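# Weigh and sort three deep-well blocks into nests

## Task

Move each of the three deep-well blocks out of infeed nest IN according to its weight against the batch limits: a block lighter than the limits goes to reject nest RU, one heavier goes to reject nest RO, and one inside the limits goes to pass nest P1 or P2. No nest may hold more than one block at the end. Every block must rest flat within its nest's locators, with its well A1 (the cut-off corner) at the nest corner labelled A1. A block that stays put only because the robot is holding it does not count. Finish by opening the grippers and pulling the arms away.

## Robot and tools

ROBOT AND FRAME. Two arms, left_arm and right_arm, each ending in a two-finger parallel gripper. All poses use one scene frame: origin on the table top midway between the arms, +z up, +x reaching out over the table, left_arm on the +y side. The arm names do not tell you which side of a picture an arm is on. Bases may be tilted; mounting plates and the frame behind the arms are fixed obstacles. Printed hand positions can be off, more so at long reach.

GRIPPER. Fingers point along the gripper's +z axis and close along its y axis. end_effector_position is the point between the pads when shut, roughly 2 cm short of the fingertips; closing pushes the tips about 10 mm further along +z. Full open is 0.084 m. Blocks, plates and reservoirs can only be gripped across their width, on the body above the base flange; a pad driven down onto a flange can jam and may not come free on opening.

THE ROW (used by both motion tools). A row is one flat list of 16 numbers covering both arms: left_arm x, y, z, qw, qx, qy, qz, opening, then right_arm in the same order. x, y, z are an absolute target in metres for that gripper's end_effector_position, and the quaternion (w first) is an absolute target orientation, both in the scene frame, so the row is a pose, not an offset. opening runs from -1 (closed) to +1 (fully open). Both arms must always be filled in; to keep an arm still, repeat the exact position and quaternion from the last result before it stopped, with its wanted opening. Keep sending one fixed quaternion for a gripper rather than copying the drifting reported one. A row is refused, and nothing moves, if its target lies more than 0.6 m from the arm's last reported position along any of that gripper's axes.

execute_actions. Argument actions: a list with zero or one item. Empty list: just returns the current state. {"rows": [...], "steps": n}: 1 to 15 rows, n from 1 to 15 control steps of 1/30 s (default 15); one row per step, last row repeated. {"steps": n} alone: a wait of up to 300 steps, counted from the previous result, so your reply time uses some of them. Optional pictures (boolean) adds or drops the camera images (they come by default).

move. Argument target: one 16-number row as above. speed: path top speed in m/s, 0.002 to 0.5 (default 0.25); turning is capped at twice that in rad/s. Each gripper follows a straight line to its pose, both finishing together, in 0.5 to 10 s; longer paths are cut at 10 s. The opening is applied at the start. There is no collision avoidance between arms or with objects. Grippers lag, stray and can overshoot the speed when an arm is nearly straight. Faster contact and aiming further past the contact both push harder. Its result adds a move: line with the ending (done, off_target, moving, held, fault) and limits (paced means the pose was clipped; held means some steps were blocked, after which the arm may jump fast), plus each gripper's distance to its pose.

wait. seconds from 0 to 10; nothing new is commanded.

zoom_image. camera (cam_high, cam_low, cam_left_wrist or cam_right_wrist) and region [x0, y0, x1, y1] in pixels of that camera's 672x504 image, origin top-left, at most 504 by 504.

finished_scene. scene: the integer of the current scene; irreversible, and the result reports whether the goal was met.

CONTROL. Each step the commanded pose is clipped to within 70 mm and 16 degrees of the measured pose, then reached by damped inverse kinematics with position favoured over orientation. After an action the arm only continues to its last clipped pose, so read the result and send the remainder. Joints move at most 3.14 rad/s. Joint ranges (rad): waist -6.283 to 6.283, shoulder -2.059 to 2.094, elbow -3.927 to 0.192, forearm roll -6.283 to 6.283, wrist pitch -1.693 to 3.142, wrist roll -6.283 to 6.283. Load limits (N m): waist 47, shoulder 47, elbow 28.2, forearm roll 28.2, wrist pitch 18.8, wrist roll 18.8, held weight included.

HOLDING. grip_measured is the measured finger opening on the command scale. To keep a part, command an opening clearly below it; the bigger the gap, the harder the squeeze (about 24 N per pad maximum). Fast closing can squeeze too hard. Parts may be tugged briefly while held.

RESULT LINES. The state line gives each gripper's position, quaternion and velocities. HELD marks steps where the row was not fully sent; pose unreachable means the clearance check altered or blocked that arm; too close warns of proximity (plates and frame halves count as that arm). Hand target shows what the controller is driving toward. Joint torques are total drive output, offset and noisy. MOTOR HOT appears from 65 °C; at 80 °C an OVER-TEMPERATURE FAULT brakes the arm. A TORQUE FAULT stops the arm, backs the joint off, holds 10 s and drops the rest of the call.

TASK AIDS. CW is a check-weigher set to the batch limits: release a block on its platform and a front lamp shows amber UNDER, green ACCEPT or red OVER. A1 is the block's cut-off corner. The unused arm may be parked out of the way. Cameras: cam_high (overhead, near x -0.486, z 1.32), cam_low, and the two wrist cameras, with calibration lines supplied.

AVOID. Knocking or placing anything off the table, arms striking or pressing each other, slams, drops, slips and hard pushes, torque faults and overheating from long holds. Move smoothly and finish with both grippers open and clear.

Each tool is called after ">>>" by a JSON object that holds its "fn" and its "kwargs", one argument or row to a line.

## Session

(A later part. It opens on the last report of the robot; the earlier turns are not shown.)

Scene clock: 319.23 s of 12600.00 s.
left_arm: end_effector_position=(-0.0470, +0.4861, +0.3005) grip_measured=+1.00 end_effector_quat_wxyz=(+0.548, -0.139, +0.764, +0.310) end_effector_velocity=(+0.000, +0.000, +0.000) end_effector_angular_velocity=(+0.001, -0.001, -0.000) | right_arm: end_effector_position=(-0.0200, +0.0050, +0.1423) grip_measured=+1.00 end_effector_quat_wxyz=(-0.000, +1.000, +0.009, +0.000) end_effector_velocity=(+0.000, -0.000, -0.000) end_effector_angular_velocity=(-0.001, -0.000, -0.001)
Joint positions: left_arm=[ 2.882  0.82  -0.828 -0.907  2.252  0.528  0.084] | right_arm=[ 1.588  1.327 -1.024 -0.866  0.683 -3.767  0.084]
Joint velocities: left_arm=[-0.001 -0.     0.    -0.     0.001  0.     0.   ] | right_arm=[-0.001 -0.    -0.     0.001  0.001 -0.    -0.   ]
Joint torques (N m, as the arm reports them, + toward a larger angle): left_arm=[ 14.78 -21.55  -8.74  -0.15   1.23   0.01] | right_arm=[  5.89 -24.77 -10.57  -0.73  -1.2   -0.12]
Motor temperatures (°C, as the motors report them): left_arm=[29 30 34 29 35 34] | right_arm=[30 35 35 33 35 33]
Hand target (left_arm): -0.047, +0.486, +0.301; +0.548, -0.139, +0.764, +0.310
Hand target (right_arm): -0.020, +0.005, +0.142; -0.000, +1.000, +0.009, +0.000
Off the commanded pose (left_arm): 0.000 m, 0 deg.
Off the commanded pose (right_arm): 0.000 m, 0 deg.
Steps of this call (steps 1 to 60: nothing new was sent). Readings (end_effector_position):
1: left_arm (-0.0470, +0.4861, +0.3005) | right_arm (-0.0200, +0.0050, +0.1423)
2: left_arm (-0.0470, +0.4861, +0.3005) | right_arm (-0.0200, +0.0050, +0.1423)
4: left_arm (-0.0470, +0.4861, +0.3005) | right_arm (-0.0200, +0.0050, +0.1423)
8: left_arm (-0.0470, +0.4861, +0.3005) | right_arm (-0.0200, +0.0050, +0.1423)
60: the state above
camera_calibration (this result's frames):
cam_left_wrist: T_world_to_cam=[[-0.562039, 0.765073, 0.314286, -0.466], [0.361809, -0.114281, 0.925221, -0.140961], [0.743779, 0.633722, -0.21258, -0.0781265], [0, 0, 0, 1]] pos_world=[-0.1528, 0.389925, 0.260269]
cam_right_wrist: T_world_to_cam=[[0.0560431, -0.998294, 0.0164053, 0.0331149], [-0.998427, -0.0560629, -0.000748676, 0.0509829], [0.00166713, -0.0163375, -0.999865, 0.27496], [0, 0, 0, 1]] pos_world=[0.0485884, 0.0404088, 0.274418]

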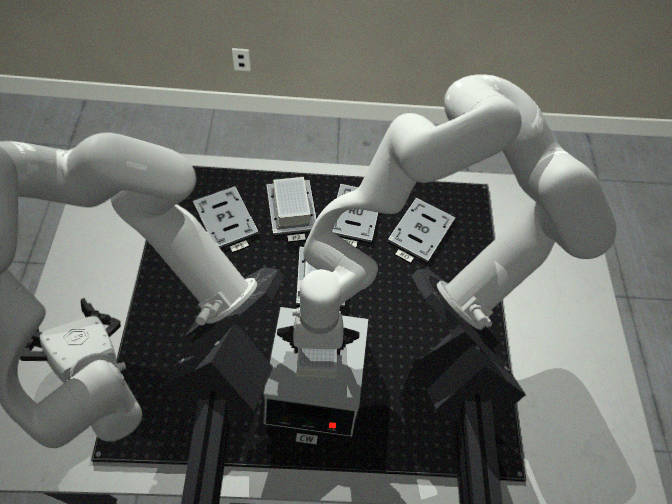

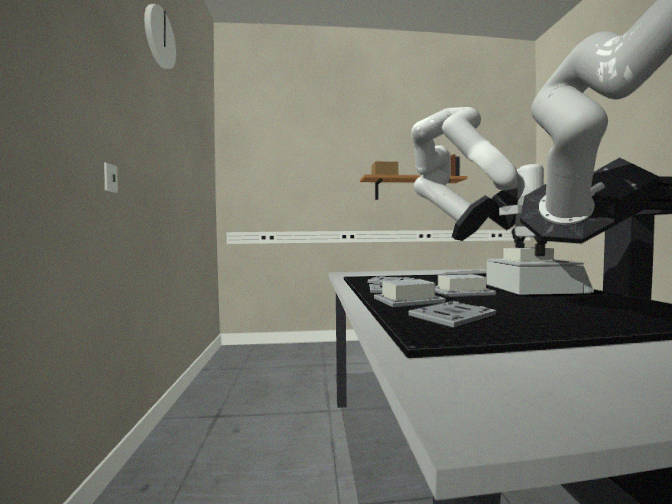

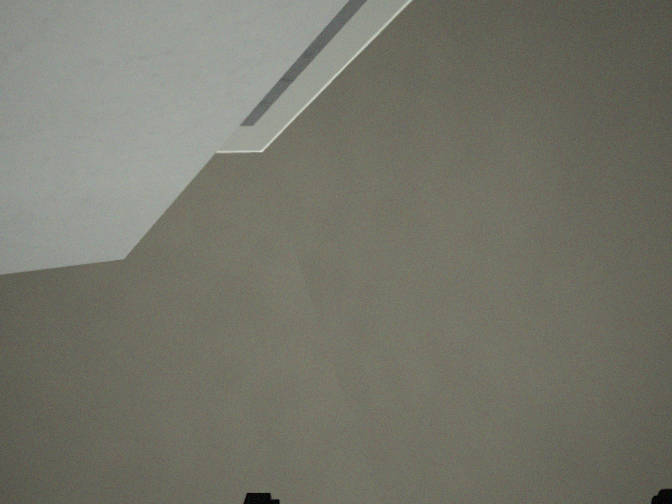

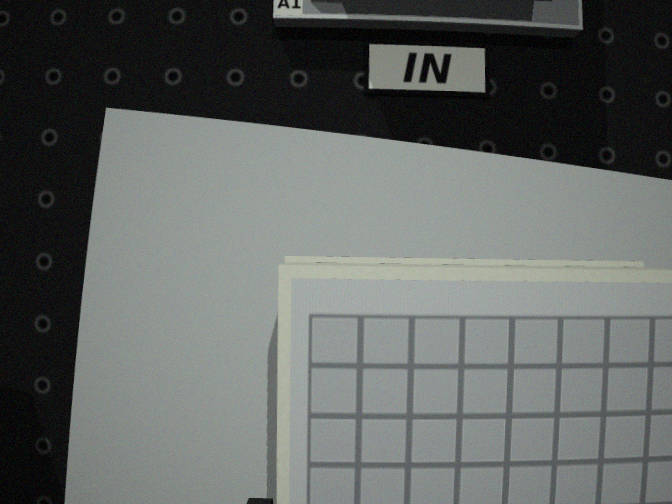

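Red, centred → RO.

>>> {"fn": "move", "kwargs": {
  "target": [-0.047,0.4861,0.3005,0.548,-0.139,0.764,0.310,1,-0.02,0.005,0.1423,0,1,0.009,0,-0.2],
  "speed": 0.01
}}

>>> {"fn": "move", "kwargs": {
  "target": [-0.047,0.4861,0.3005,0.548,-0.139,0.764,0.310,1,-0.02,0.005,0.175,0,1,0.009,0,-0.2],
  "speed": 0.05
}}

>>> {"fn": "move", "kwargs": {
  "target": [-0.047,0.4861,0.3005,0.548,-0.139,0.764,0.310,1,0.25,-0.05,0.175,0,0.99,-0.13,0,-0.2],
  "speed": 0.15
}}

>>> {"fn": "move", "kwargs": {
  "target": [-0.047,0.4861,0.3005,0.548,-0.139,0.764,0.310,1,0.36,-0.25,0.175,0,0.966,-0.259,0,-0.2],
  "speed": 0.15
}}

Scene clock: 330.67 s of 12600.00 s.
left_arm: end_effector_position=(-0.0470, +0.4861, +0.3005) grip_measured=+1.00 end_effector_quat_wxyz=(+0.548, -0.139, +0.764, +0.310) end_effector_velocity=(+0.000, +0.000, +0.000) end_effector_angular_velocity=(-0.000, -0.001, +0.000) | right_arm: end_effector_position=(-0.0200, +0.0051, +0.1424) grip_measured=+0.96 end_effector_quat_wxyz=(-0.000, +1.000, +0.009, -0.000) end_effector_velocity=(+0.000, -0.000, -0.000) end_effector_angular_velocity=(-0.000, +0.000, +0.000)
Joint positions: left_arm=[ 2.882  0.82  -0.828 -0.907  2.252  0.528  0.084] | right_arm=[ 1.588  1.326 -1.024 -0.866  0.683 -3.767  0.083]
Joint velocities: left_arm=[ 0.  0.  0.  0.  0. -0.  0.] | right_arm=[-0.001  0.    -0.    -0.     0.    -0.     0.   ]
Joint torques (N m, as the arm reports them, + toward a larger angle): left_arm=[ 14.74 -21.39  -8.46  -0.1    1.24   0.1 ] | right_arm=[  5.54 -23.49 -10.11  -1.23  -1.1   -0.1 ]
Motor temperatures (°C, as the motors report them): left_arm=[29 30 34 29 35 34] | right_arm=[29 35 36 33 35 33]
Hand target (left_arm): -0.047, +0.486, +0.300; +0.548, -0.139, +0.764, +0.310
Hand target (right_arm): -0.020, +0.005, +0.142; -0.000, +1.000, +0.009, -0.000
Off the commanded pose (left_arm): 0.000 m, 0 deg.
Off the commanded pose (right_arm): 0.000 m, 0 deg.
After step 90, 7.73 s passed at rest.
move: done
camera_calibration (this result's frames):
cam_left_wrist: T_world_to_cam=[[-0.562039, 0.765073, 0.314286, -0.466], [0.361809, -0.114281, 0.925221, -0.140961], [0.743779, 0.633722, -0.21258, -0.0781266], [0, 0, 0, 1]] pos_world=[-0.1528, 0.389925, 0.260269]
cam_right_wrist: T_world_to_cam=[[0.0559725, -0.998301, 0.0162101, 0.0332309], [-0.998431, -0.0559913, -0.00070678, 0.0509882], [0.0016132, -0.0161451, -0.999868, 0.275023], [0, 0, 0, 1]] pos_world=[0.0486045, 0.0404696, 0.274484]

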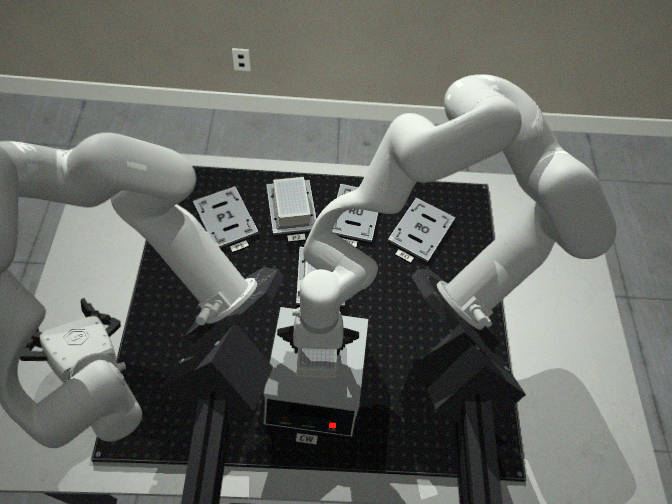

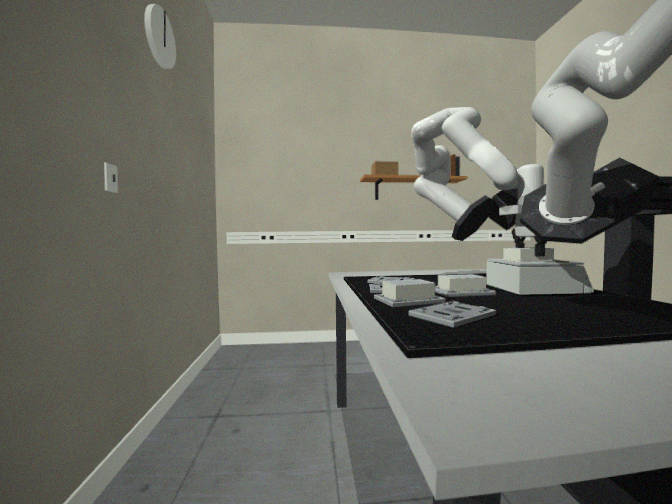

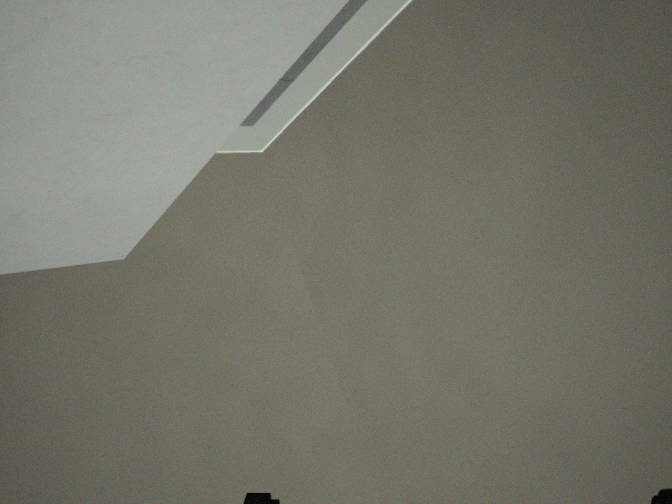

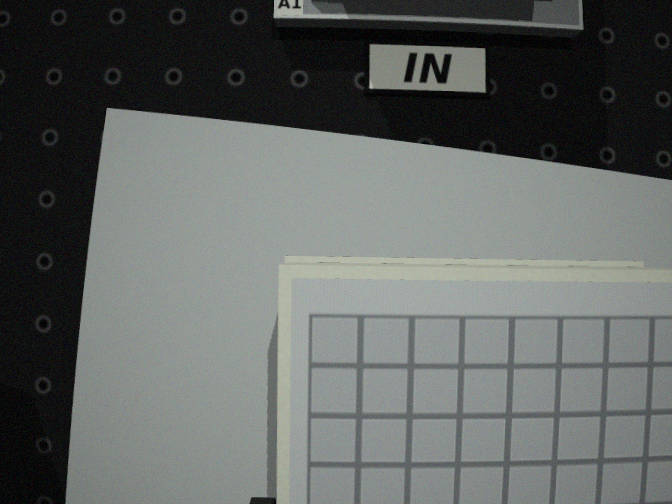

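Scene clock: 331.73 s of 12600.00 s.
left_arm: end_effector_position=(-0.0470, +0.4861, +0.3005) grip_measured=+1.00 end_effector_quat_wxyz=(+0.548, -0.139, +0.764, +0.310) end_effector_velocity=(+0.000, +0.000, -0.000) end_effector_angular_velocity=(-0.000, -0.001, +0.000) | right_arm: end_effector_position=(-0.0201, +0.0048, +0.1748) grip_measured=+0.96 end_effector_quat_wxyz=(+0.000, +1.000, +0.009, -0.000) end_effector_velocity=(+0.000, +0.000, +0.002) end_effector_angular_velocity=(-0.000, -0.001, +0.002)
Joint positions: left_arm=[ 2.882  0.82  -0.828 -0.907  2.252  0.528  0.084] | right_arm=[ 1.66   1.249 -0.999 -0.735  0.706 -3.848  0.083]
Joint velocities: left_arm=[-0.  0.  0. -0.  0. -0.  0.] | right_arm=[ 0.004 -0.004  0.     0.006  0.003 -0.005  0.   ]
Joint torques (N m, as the arm reports them, + toward a larger angle): left_arm=[ 14.83 -21.58  -8.47  -0.3    1.2    0.02] | right_arm=[  6.55 -25.15 -12.41  -0.91  -1.3   -0.02]
Motor temperatures (°C, as the motors report them): left_arm=[29 30 34 29 35 34] | right_arm=[29 35 36 33 35 33]
Hand target (left_arm): -0.047, +0.486, +0.300; +0.548, -0.139, +0.764, +0.310
Hand target (right_arm): -0.020, +0.005, +0.175; +0.000, +1.000, +0.009, -0.000
Off the commanded pose (left_arm): 0.000 m, 0 deg.
Off the commanded pose (right_arm): 0.000 m, 0 deg.
move: done
camera_calibration (this result's frames):
cam_left_wrist: T_world_to_cam=[[-0.562039, 0.765073, 0.314286, -0.466], [0.361809, -0.114281, 0.925221, -0.140961], [0.743779, 0.633722, -0.21258, -0.0781265], [0, 0, 0, 1]] pos_world=[-0.1528, 0.389925, 0.260269]
cam_right_wrist: T_world_to_cam=[[0.0562657, -0.998274, 0.0168343, 0.0322779], [-0.998415, -0.0562827, -0.000540367, 0.0508734], [0.00148691, -0.0167772, -0.999858, 0.307404], [0, 0, 0, 1]] pos_world=[0.0485195, 0.0402429, 0.306844]

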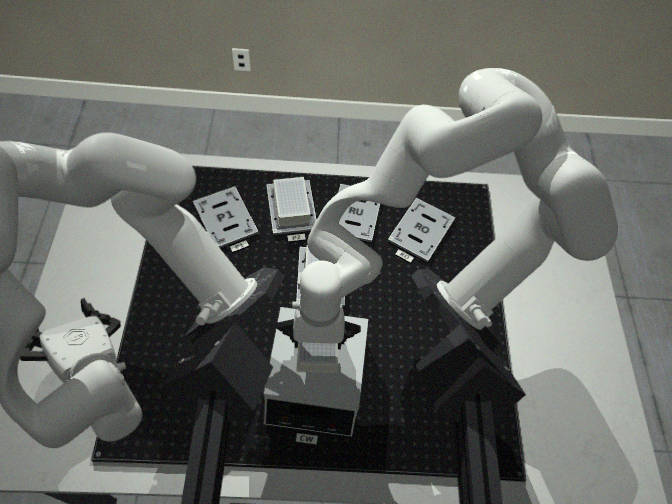

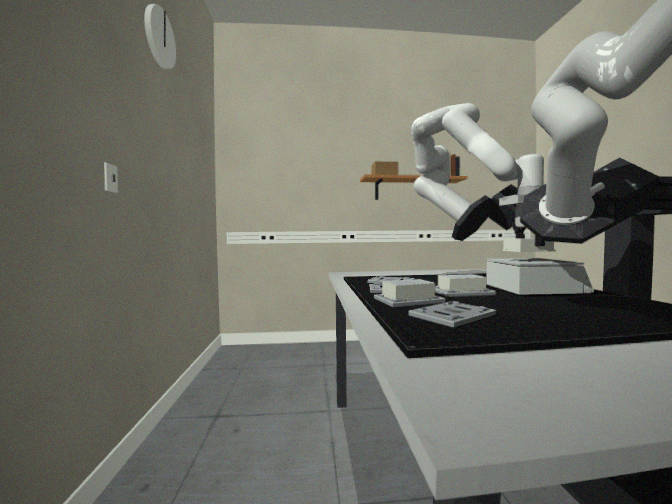

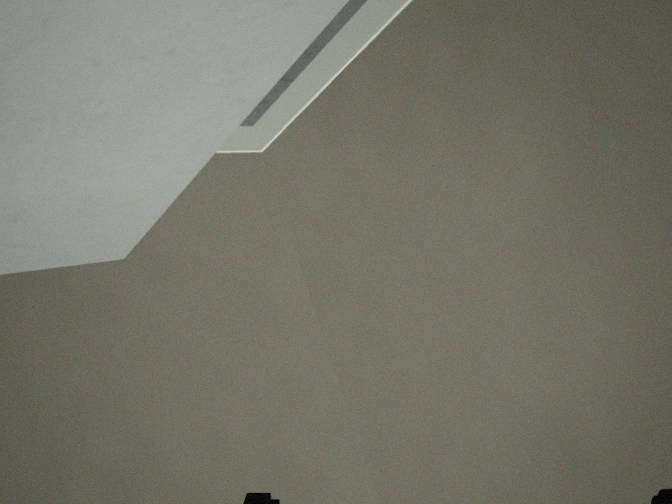

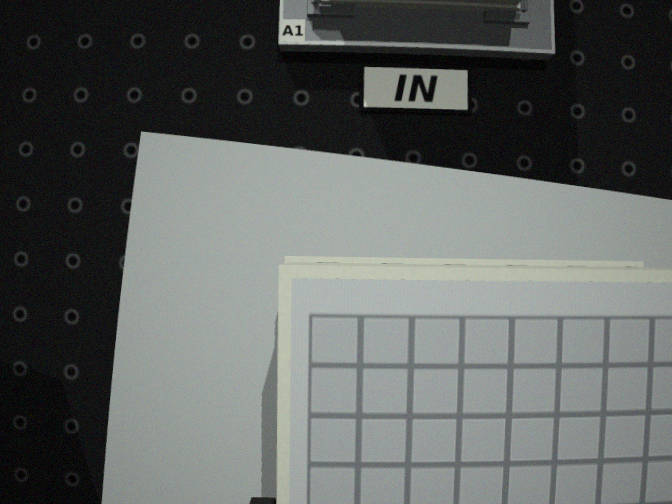

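Scene clock: 334.07 s of 12600.00 s.
left_arm: end_effector_position=(-0.0470, +0.4861, +0.3005) grip_measured=+1.00 end_effector_quat_wxyz=(+0.548, -0.139, +0.764, +0.310) end_effector_velocity=(+0.000, +0.000, -0.000) end_effector_angular_velocity=(+0.000, -0.001, -0.000) | right_arm: end_effector_position=(+0.2503, -0.0509, +0.1744) grip_measured=+0.96 end_effector_quat_wxyz=(+0.001, +0.991, -0.130, +0.001) end_effector_velocity=(+0.003, +0.001, +0.001) end_effector_angular_velocity=(+0.003, +0.002, -0.004)
Joint positions: left_arm=[ 2.882  0.82  -0.828 -0.907  2.252  0.528  0.084] | right_arm=[ 0.988  0.668 -0.749 -1.201  0.933 -3.876  0.083]
Joint velocities: left_arm=[-0.001  0.    -0.    -0.     0.001 -0.     0.   ] | right_arm=[-0.004 -0.005 -0.002  0.    -0.001 -0.005  0.   ]
Joint torques (N m, as the arm reports them, + toward a larger angle): left_arm=[ 14.83 -21.54  -8.62  -0.22   1.21   0.08] | right_arm=[ 12.74 -15.14  -7.84  -0.66  -1.23  -0.09]
Motor temperatures (°C, as the motors report them): left_arm=[29 30 34 29 35 34] | right_arm=[29 35 36 33 35 33]
Hand target (left_arm): -0.047, +0.486, +0.300; +0.548, -0.139, +0.764, +0.310
Hand target (right_arm): +0.251, -0.051, +0.174; +0.001, +0.991, -0.131, +0.001
Off the commanded pose (left_arm): 0.000 m, 0 deg.
Off the commanded pose (right_arm): 0.001 m, 0 deg.
move: done
camera_calibration (this result's frames):
cam_left_wrist: T_world_to_cam=[[-0.562039, 0.765073, 0.314286, -0.466], [0.361809, -0.114281, 0.925221, -0.140961], [0.743779, 0.633722, -0.21258, -0.0781264], [0, 0, 0, 1]] pos_world=[-0.1528, 0.389925, 0.260269]
cam_right_wrist: T_world_to_cam=[[-0.221525, -0.974992, 0.0178088, 0.0321026], [-0.975153, 0.221518, -0.00240391, 0.326364], [-0.00160117, -0.0178988, -0.999839, 0.306428], [0, 0, 0, 1]] pos_world=[0.325857, -0.0355109, 0.306591]

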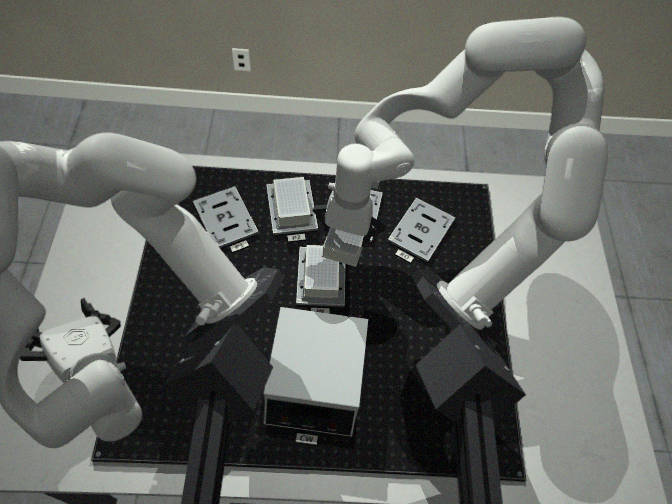

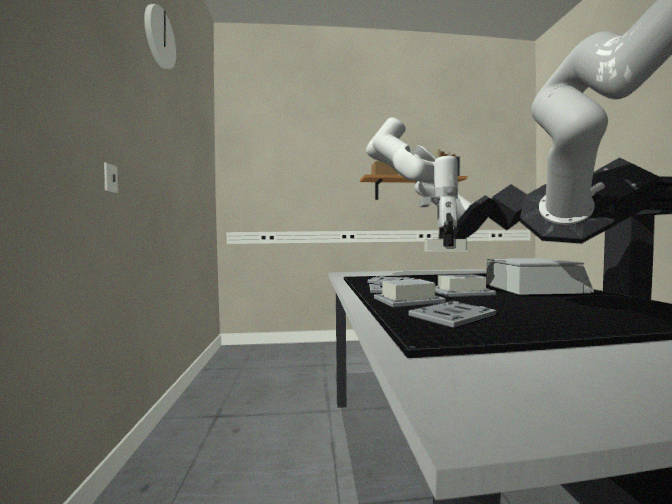

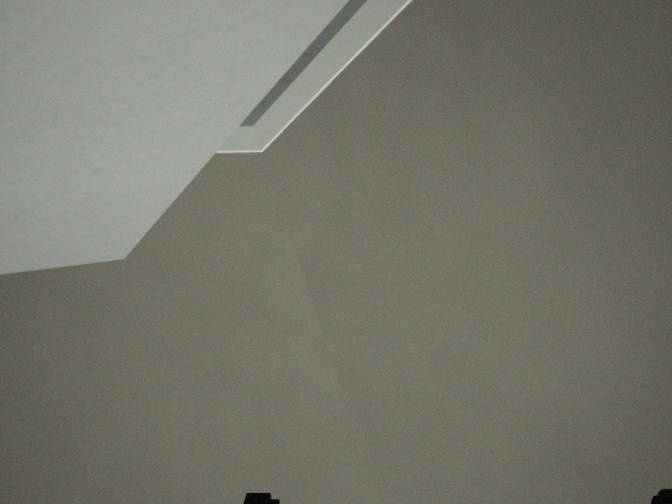

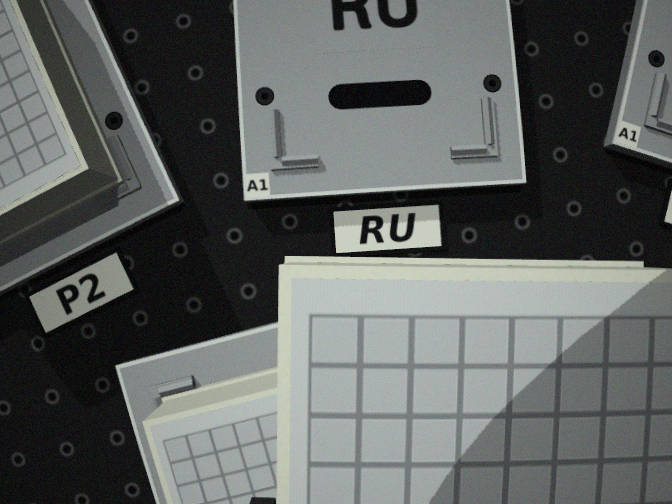

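Scene clock: 336.13 s of 12600.00 s.
left_arm: end_effector_position=(-0.0470, +0.4861, +0.3005) grip_measured=+1.00 end_effector_quat_wxyz=(+0.548, -0.139, +0.764, +0.310) end_effector_velocity=(-0.000, -0.000, -0.000) end_effector_angular_velocity=(-0.001, -0.000, -0.000) | right_arm: end_effector_position=(+0.3595, -0.2507, +0.1747) grip_measured=+0.96 end_effector_quat_wxyz=(+0.001, +0.966, -0.259, +0.000) end_effector_velocity=(+0.001, -0.002, +0.001) end_effector_angular_velocity=(+0.003, +0.002, -0.001)
Joint positions: left_arm=[ 2.882  0.82  -0.828 -0.907  2.252  0.528  0.084] | right_arm=[ 0.543 -0.156 -0.323 -1.327  0.933 -4.125  0.083]
Joint velocities: left_arm=[-0.    -0.    -0.     0.    -0.    -0.001  0.   ] | right_arm=[-0.006 -0.013  0.003  0.004 -0.004 -0.014 -0.   ]
Joint torques (N m, as the arm reports them, + toward a larger angle): left_arm=[ 14.67 -21.27  -8.83  -0.29   1.23   0.2 ] | right_arm=[ 8.29 -8.77 -6.35 -0.72 -1.49 -0.4 ]
Motor temperatures (°C, as the motors report them): left_arm=[29 30 34 29 35 34] | right_arm=[29 35 36 33 35 33]
Hand target (left_arm): -0.047, +0.486, +0.301; +0.548, -0.139, +0.764, +0.310
Hand target (right_arm): +0.360, -0.251, +0.175; +0.001, +0.966, -0.259, +0.000
Off the commanded pose (left_arm): 0.000 m, 0 deg.
Off the commanded pose (right_arm): 0.001 m, 0 deg.
move: done
camera_calibration (this result's frames):
cam_left_wrist: T_world_to_cam=[[-0.562039, 0.765073, 0.314286, -0.466], [0.361809, -0.114281, 0.925221, -0.140961], [0.743779, 0.633722, -0.21258, -0.0781264], [0, 0, 0, 1]] pos_world=[-0.1528, 0.389925, 0.260269]
cam_right_wrist: T_world_to_cam=[[-0.466401, -0.884378, 0.0186047, -0.0279725], [-0.884543, 0.466456, -0.00156811, 0.505766], [-0.00729148, -0.0171881, -0.999826, 0.30558], [0, 0, 0, 1]] pos_world=[0.436554, -0.255403, 0.306841]

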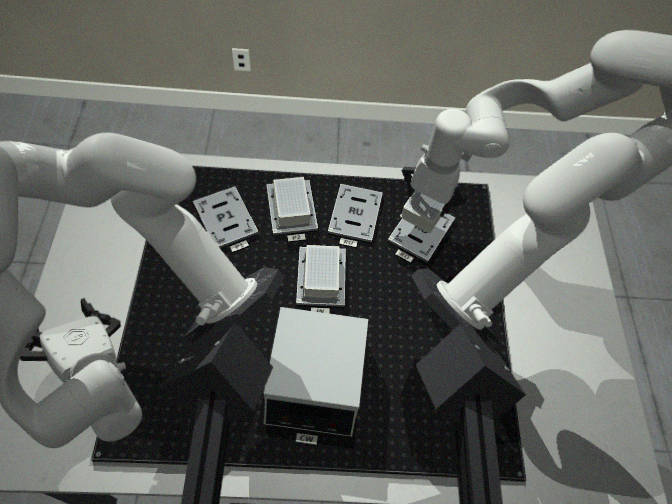

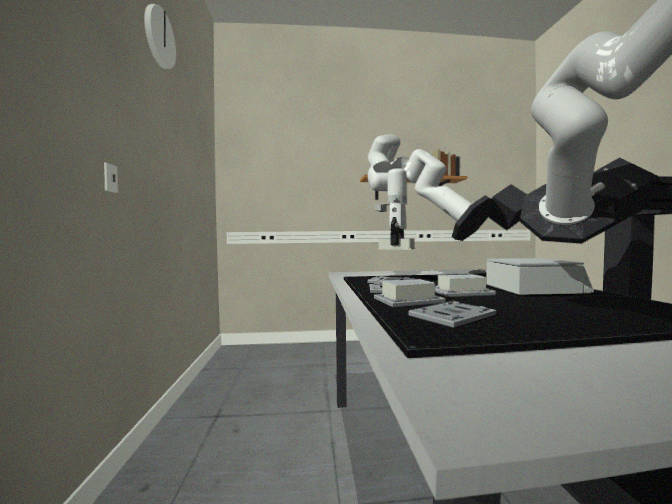

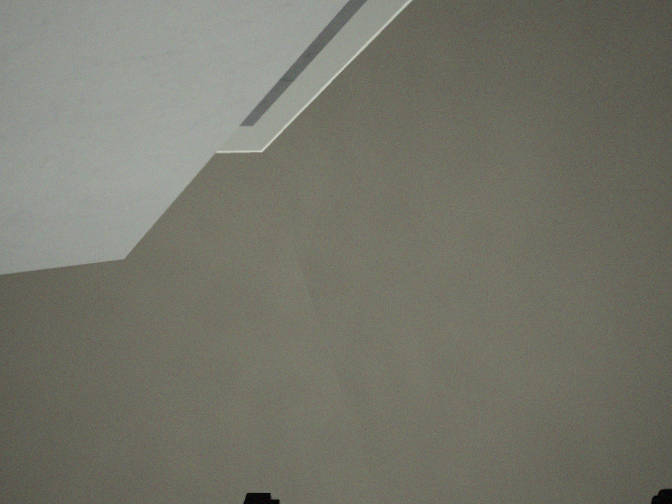

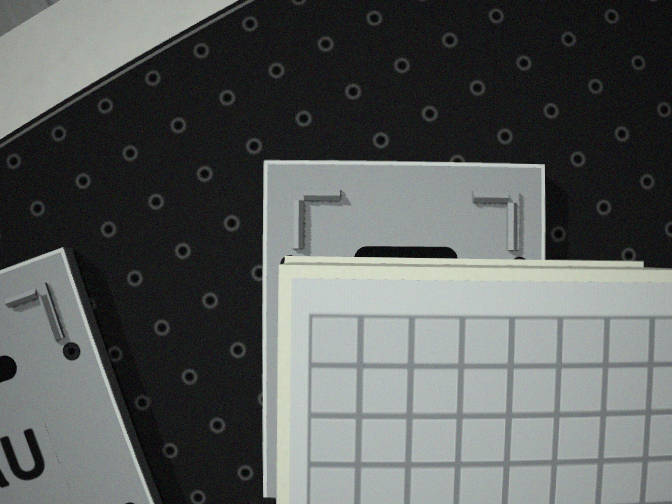

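>>> {"fn": "move", "kwargs": {
  "target": [-0.047,0.4861,0.3005,0.548,-0.139,0.764,0.310,1,0.3785,-0.2617,0.075,0,0.966,-0.259,0,-0.2],
  "speed": 0.05
}}

>>> {"fn": "wait", "kwargs": {
  "seconds": 0.5
}}

Scene clock: 352.53 s of 12600.00 s.
left_arm: end_effector_position=(-0.0470, +0.4861, +0.3005) grip_measured=+1.00 end_effector_quat_wxyz=(+0.548, -0.139, +0.764, +0.310) end_effector_velocity=(-0.000, +0.000, +0.001) end_effector_angular_velocity=(+0.002, -0.001, +0.001) | right_arm: end_effector_position=(+0.3787, -0.2619, +0.0750) grip_measured=+0.96 end_effector_quat_wxyz=(+0.000, +0.966, -0.259, +0.000) end_effector_velocity=(+0.001, +0.001, -0.001) end_effector_angular_velocity=(+0.004, -0.001, -0.000)
Joint positions: left_arm=[ 2.882  0.82  -0.828 -0.907  2.252  0.528  0.084] | right_arm=[ 0.21   0.13  -0.484 -1.737  0.792 -3.967  0.083]
Joint velocities: left_arm=[ 0.001 -0.     0.     0.     0.002 -0.001  0.   ] | right_arm=[-0.004  0.006 -0.005 -0.007 -0.005  0.004  0.   ]
Joint torques (N m, as the arm reports them, + toward a larger angle): left_arm=[ 14.55 -21.48  -8.6   -0.15   1.31  -0.01] | right_arm=[  9.13 -13.    -1.19  -0.93  -1.44  -0.32]
Motor temperatures (°C, as the motors report them): left_arm=[29 30 34 29 35 34] | right_arm=[29 35 35 33 35 33]
Hand target (left_arm): -0.047, +0.486, +0.300; +0.548, -0.139, +0.764, +0.310
Hand target (right_arm): +0.379, -0.262, +0.075; +0.000, +0.966, -0.259, +0.000
Off the commanded pose (left_arm): 0.000 m, 0 deg.
Off the commanded pose (right_arm): 0.000 m, 0 deg.
After step 90, 10.97 s passed at rest.
move: done
camera_calibration (this result's frames):
cam_left_wrist: T_world_to_cam=[[-0.562039, 0.765073, 0.314286, -0.466], [0.361809, -0.114281, 0.925221, -0.140961], [0.743778, 0.633722, -0.21258, -0.0781265], [0, 0, 0, 1]] pos_world=[-0.1528, 0.389925, 0.260269]
cam_right_wrist: T_world_to_cam=[[-0.466527, -0.884352, 0.0165454, -0.0268953], [-0.884485, 0.466567, -0.00163116, 0.52781], [-0.006277, -0.0153951, -0.999862, 0.205899], [0, 0, 0, 1]] pos_world=[0.455584, -0.266873, 0.207176]

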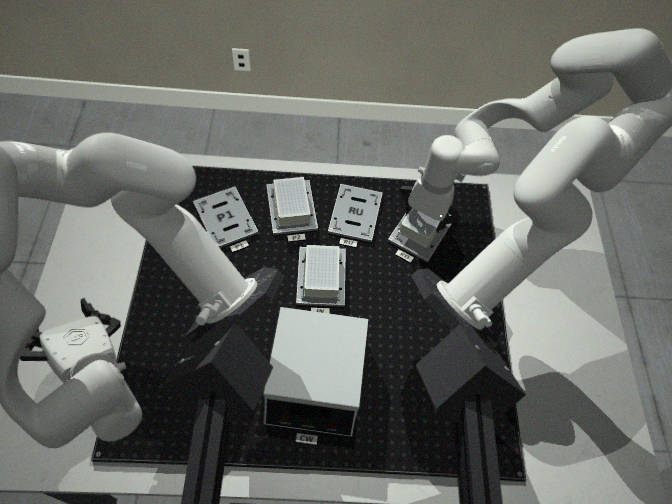

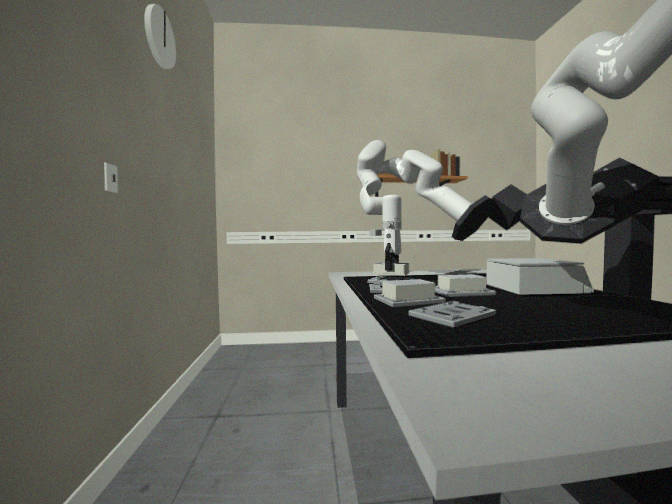

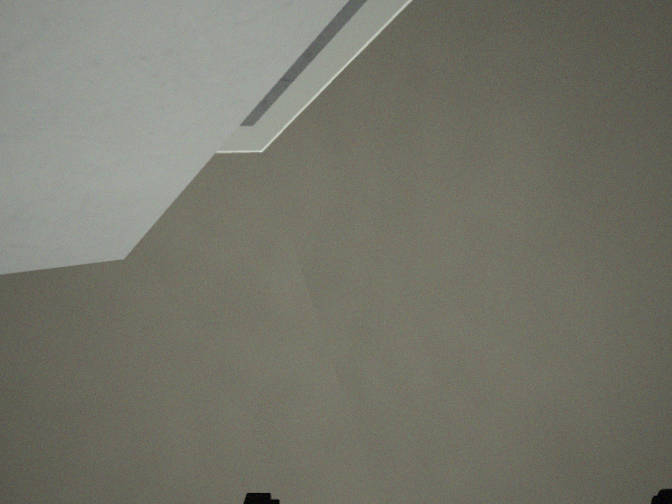

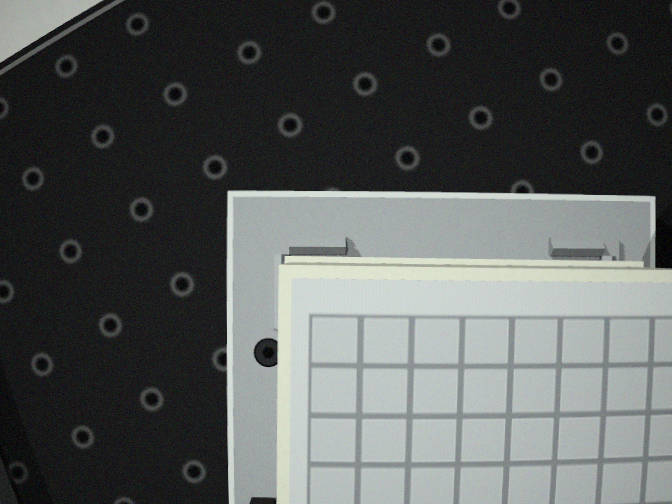

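Scene clock: 353.03 s of 12600.00 s.
left_arm: end_effector_position=(-0.0470, +0.4861, +0.3005) grip_measured=+1.00 end_effector_quat_wxyz=(+0.548, -0.139, +0.764, +0.310) end_effector_velocity=(-0.000, -0.000, +0.000) end_effector_angular_velocity=(+0.001, +0.001, -0.000) | right_arm: end_effector_position=(+0.3787, -0.2620, +0.0748) grip_measured=+0.96 end_effector_quat_wxyz=(+0.000, +0.966, -0.259, +0.000) end_effector_velocity=(-0.000, +0.000, +0.000) end_effector_angular_velocity=(+0.001, -0.000, -0.001)
Joint positions: left_arm=[ 2.882  0.82  -0.828 -0.907  2.252  0.528  0.084] | right_arm=[ 0.21   0.131 -0.484 -1.738  0.792 -3.967  0.083]
Joint velocities: left_arm=[ 0.001 -0.    -0.     0.     0.     0.001  0.   ] | right_arm=[ 0.001  0.     0.     0.    -0.     0.001  0.   ]
Joint torques (N m, as the arm reports them, + toward a larger angle): left_arm=[ 14.53 -21.6   -8.61  -0.16   1.21   0.06] | right_arm=[  8.88 -11.65  -1.25  -0.78  -1.3   -0.57]
Motor temperatures (°C, as the motors report them): left_arm=[29 30 34 29 35 34] | right_arm=[29 35 35 33 35 33]
Hand target (left_arm): -0.047, +0.486, +0.300; +0.548, -0.139, +0.764, +0.310
Hand target (right_arm): +0.379, -0.262, +0.075; +0.000, +0.966, -0.259, +0.000
Off the commanded pose (left_arm): 0.000 m, 0 deg.
Off the commanded pose (right_arm): 0.000 m, 0 deg.
Steps of this call (steps 1 to 15: nothing new was sent). Readings (end_effector_position):
1: left_arm (-0.0470, +0.4861, +0.3005) | right_arm (+0.3787, -0.2619, +0.0749)
2: left_arm (-0.0470, +0.4861, +0.3005) | right_arm (+0.3787, -0.2619, +0.0749)
4: left_arm (-0.0470, +0.4861, +0.3005) | right_arm (+0.3787, -0.2619, +0.0749)
8: left_arm (-0.0470, +0.4861, +0.3005) | right_arm (+0.3787, -0.2619, +0.0748)
15: the state above
camera_calibration (this result's frames):
cam_left_wrist: T_world_to_cam=[[-0.562039, 0.765073, 0.314286, -0.466], [0.361809, -0.114281, 0.925221, -0.140961], [0.743779, 0.633722, -0.21258, -0.0781264], [0, 0, 0, 1]] pos_world=[-0.1528, 0.389925, 0.260269]
cam_right_wrist: T_world_to_cam=[[-0.466546, -0.884341, 0.0165843, -0.0268828], [-0.884475, 0.466585, -0.00166427, 0.527851], [-0.00626619, -0.0154448, -0.999861, 0.205654], [0, 0, 0, 1]] pos_world=[0.455617, -0.266885, 0.20695]

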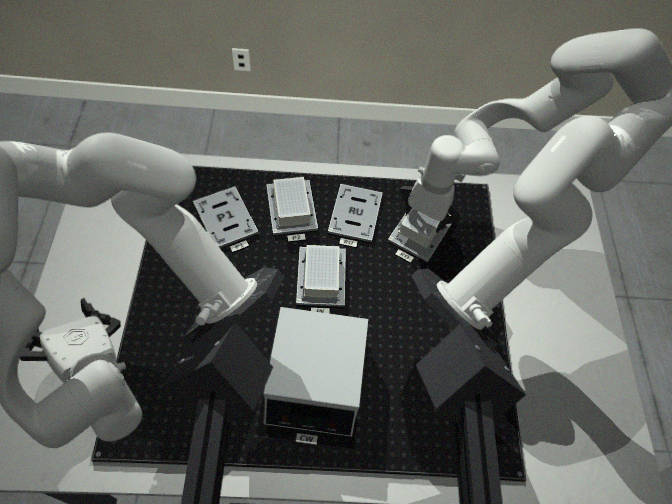

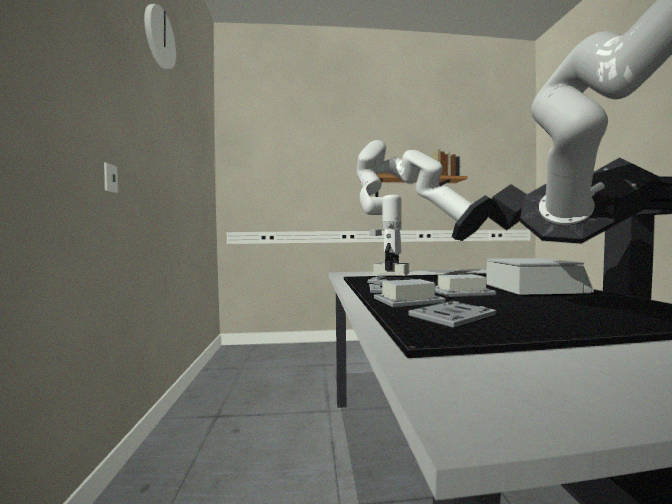

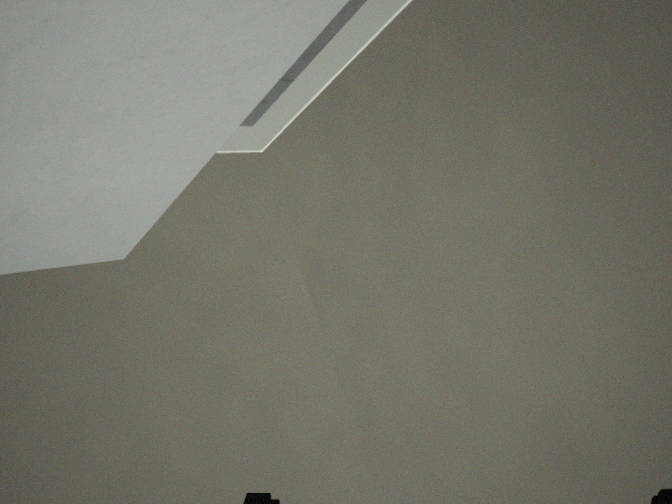

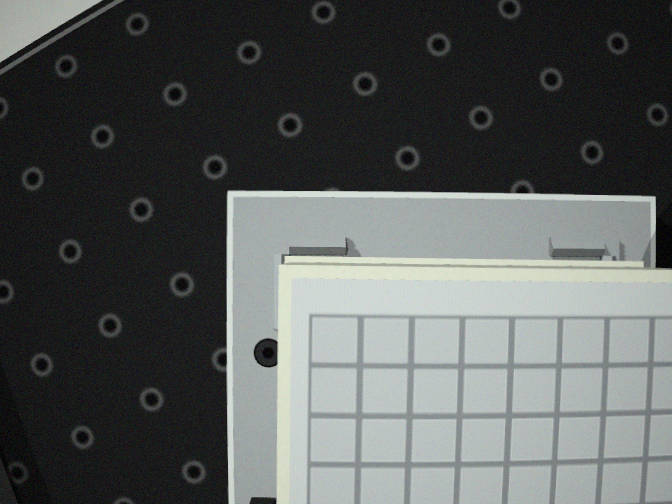

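>>> {"fn": "move", "kwargs": {
  "target": [-0.047,0.4861,0.3005,0.548,-0.139,0.764,0.310,1,0.3786,-0.2619,0.064,0,0.9667,-0.2559,0,-0.2],
  "speed": 0.01
}}

Scene clock: 376.07 s of 12600.00 s.
left_arm: end_effector_position=(-0.0470, +0.4861, +0.3005) grip_measured=+1.00 end_effector_quat_wxyz=(+0.548, -0.139, +0.764, +0.310) end_effector_velocity=(+0.000, +0.000, -0.000) end_effector_angular_velocity=(-0.001, -0.000, -0.001) | right_arm: end_effector_position=(+0.3786, -0.2619, +0.0642) grip_measured=+0.96 end_effector_quat_wxyz=(+0.000, +0.967, -0.256, +0.000) end_effector_velocity=(+0.000, -0.000, -0.002) end_effector_angular_velocity=(-0.001, -0.001, +0.002)
Joint positions: left_arm=[ 2.882  0.82  -0.828 -0.907  2.252  0.528  0.084] | right_arm=[ 0.184  0.166 -0.505 -1.776  0.786 -3.952  0.083]
Joint velocities: left_arm=[-0.002 -0.    -0.    -0.    -0.001 -0.    -0.   ] | right_arm=[-0.005  0.007 -0.005 -0.009 -0.     0.003 -0.   ]
Joint torques (N m, as the arm reports them, + toward a larger angle): left_arm=[ 14.56 -21.47  -8.57  -0.14   1.22   0.04] | right_arm=[  9.56 -13.72  -1.19  -1.11  -1.21  -0.43]
Motor temperatures (°C, as the motors report them): left_arm=[29 30 34 29 35 34] | right_arm=[29 35 34 33 35 33]
Hand target (left_arm): -0.047, +0.486, +0.301; +0.548, -0.139, +0.764, +0.310
Hand target (right_arm): +0.379, -0.262, +0.064; +0.000, +0.967, -0.256, +0.000
Off the commanded pose (left_arm): 0.000 m, 0 deg.
Off the commanded pose (right_arm): 0.000 m, 0 deg.
After step 90, 18.73 s passed at rest.
move: done
camera_calibration (this result's frames):
cam_left_wrist: T_world_to_cam=[[-0.562039, 0.765073, 0.314286, -0.466], [0.361809, -0.114281, 0.925221, -0.140961], [0.743779, 0.633722, -0.21258, -0.0781264], [0, 0, 0, 1]] pos_world=[-0.1528, 0.389925, 0.260269]
cam_right_wrist: T_world_to_cam=[[-0.461305, -0.887089, 0.0164613, -0.0294231], [-0.887215, 0.461356, -0.000785278, 0.527351], [-0.00689792, -0.014967, -0.999864, 0.195425], [0, 0, 0, 1]] pos_world=[0.455648, -0.266472, 0.196297]

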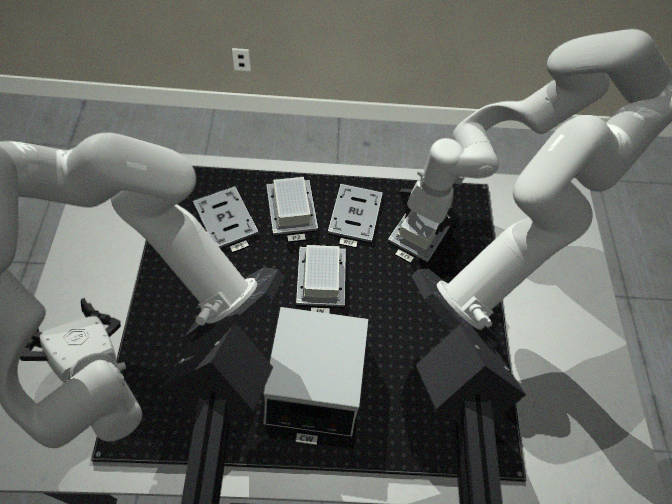

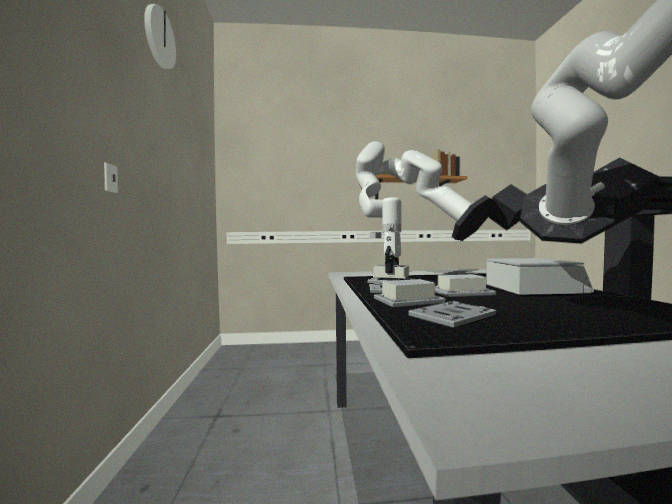

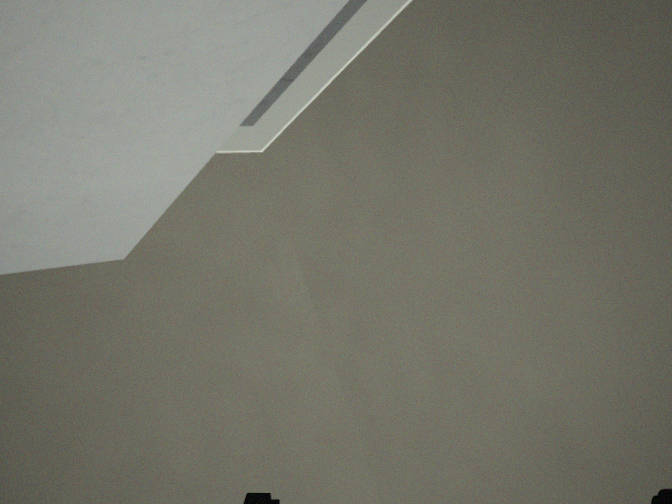

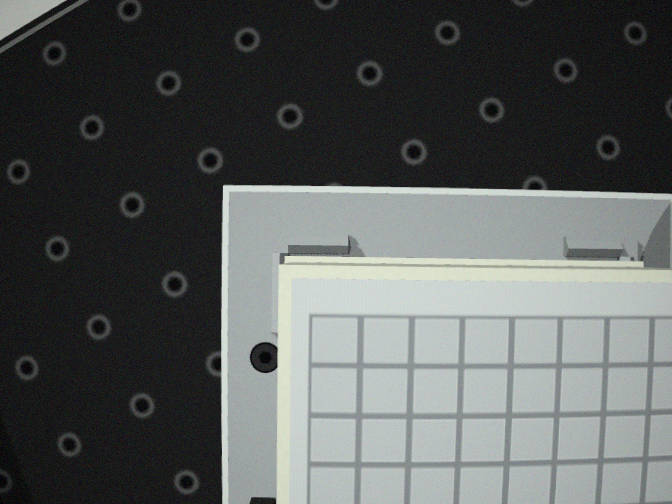

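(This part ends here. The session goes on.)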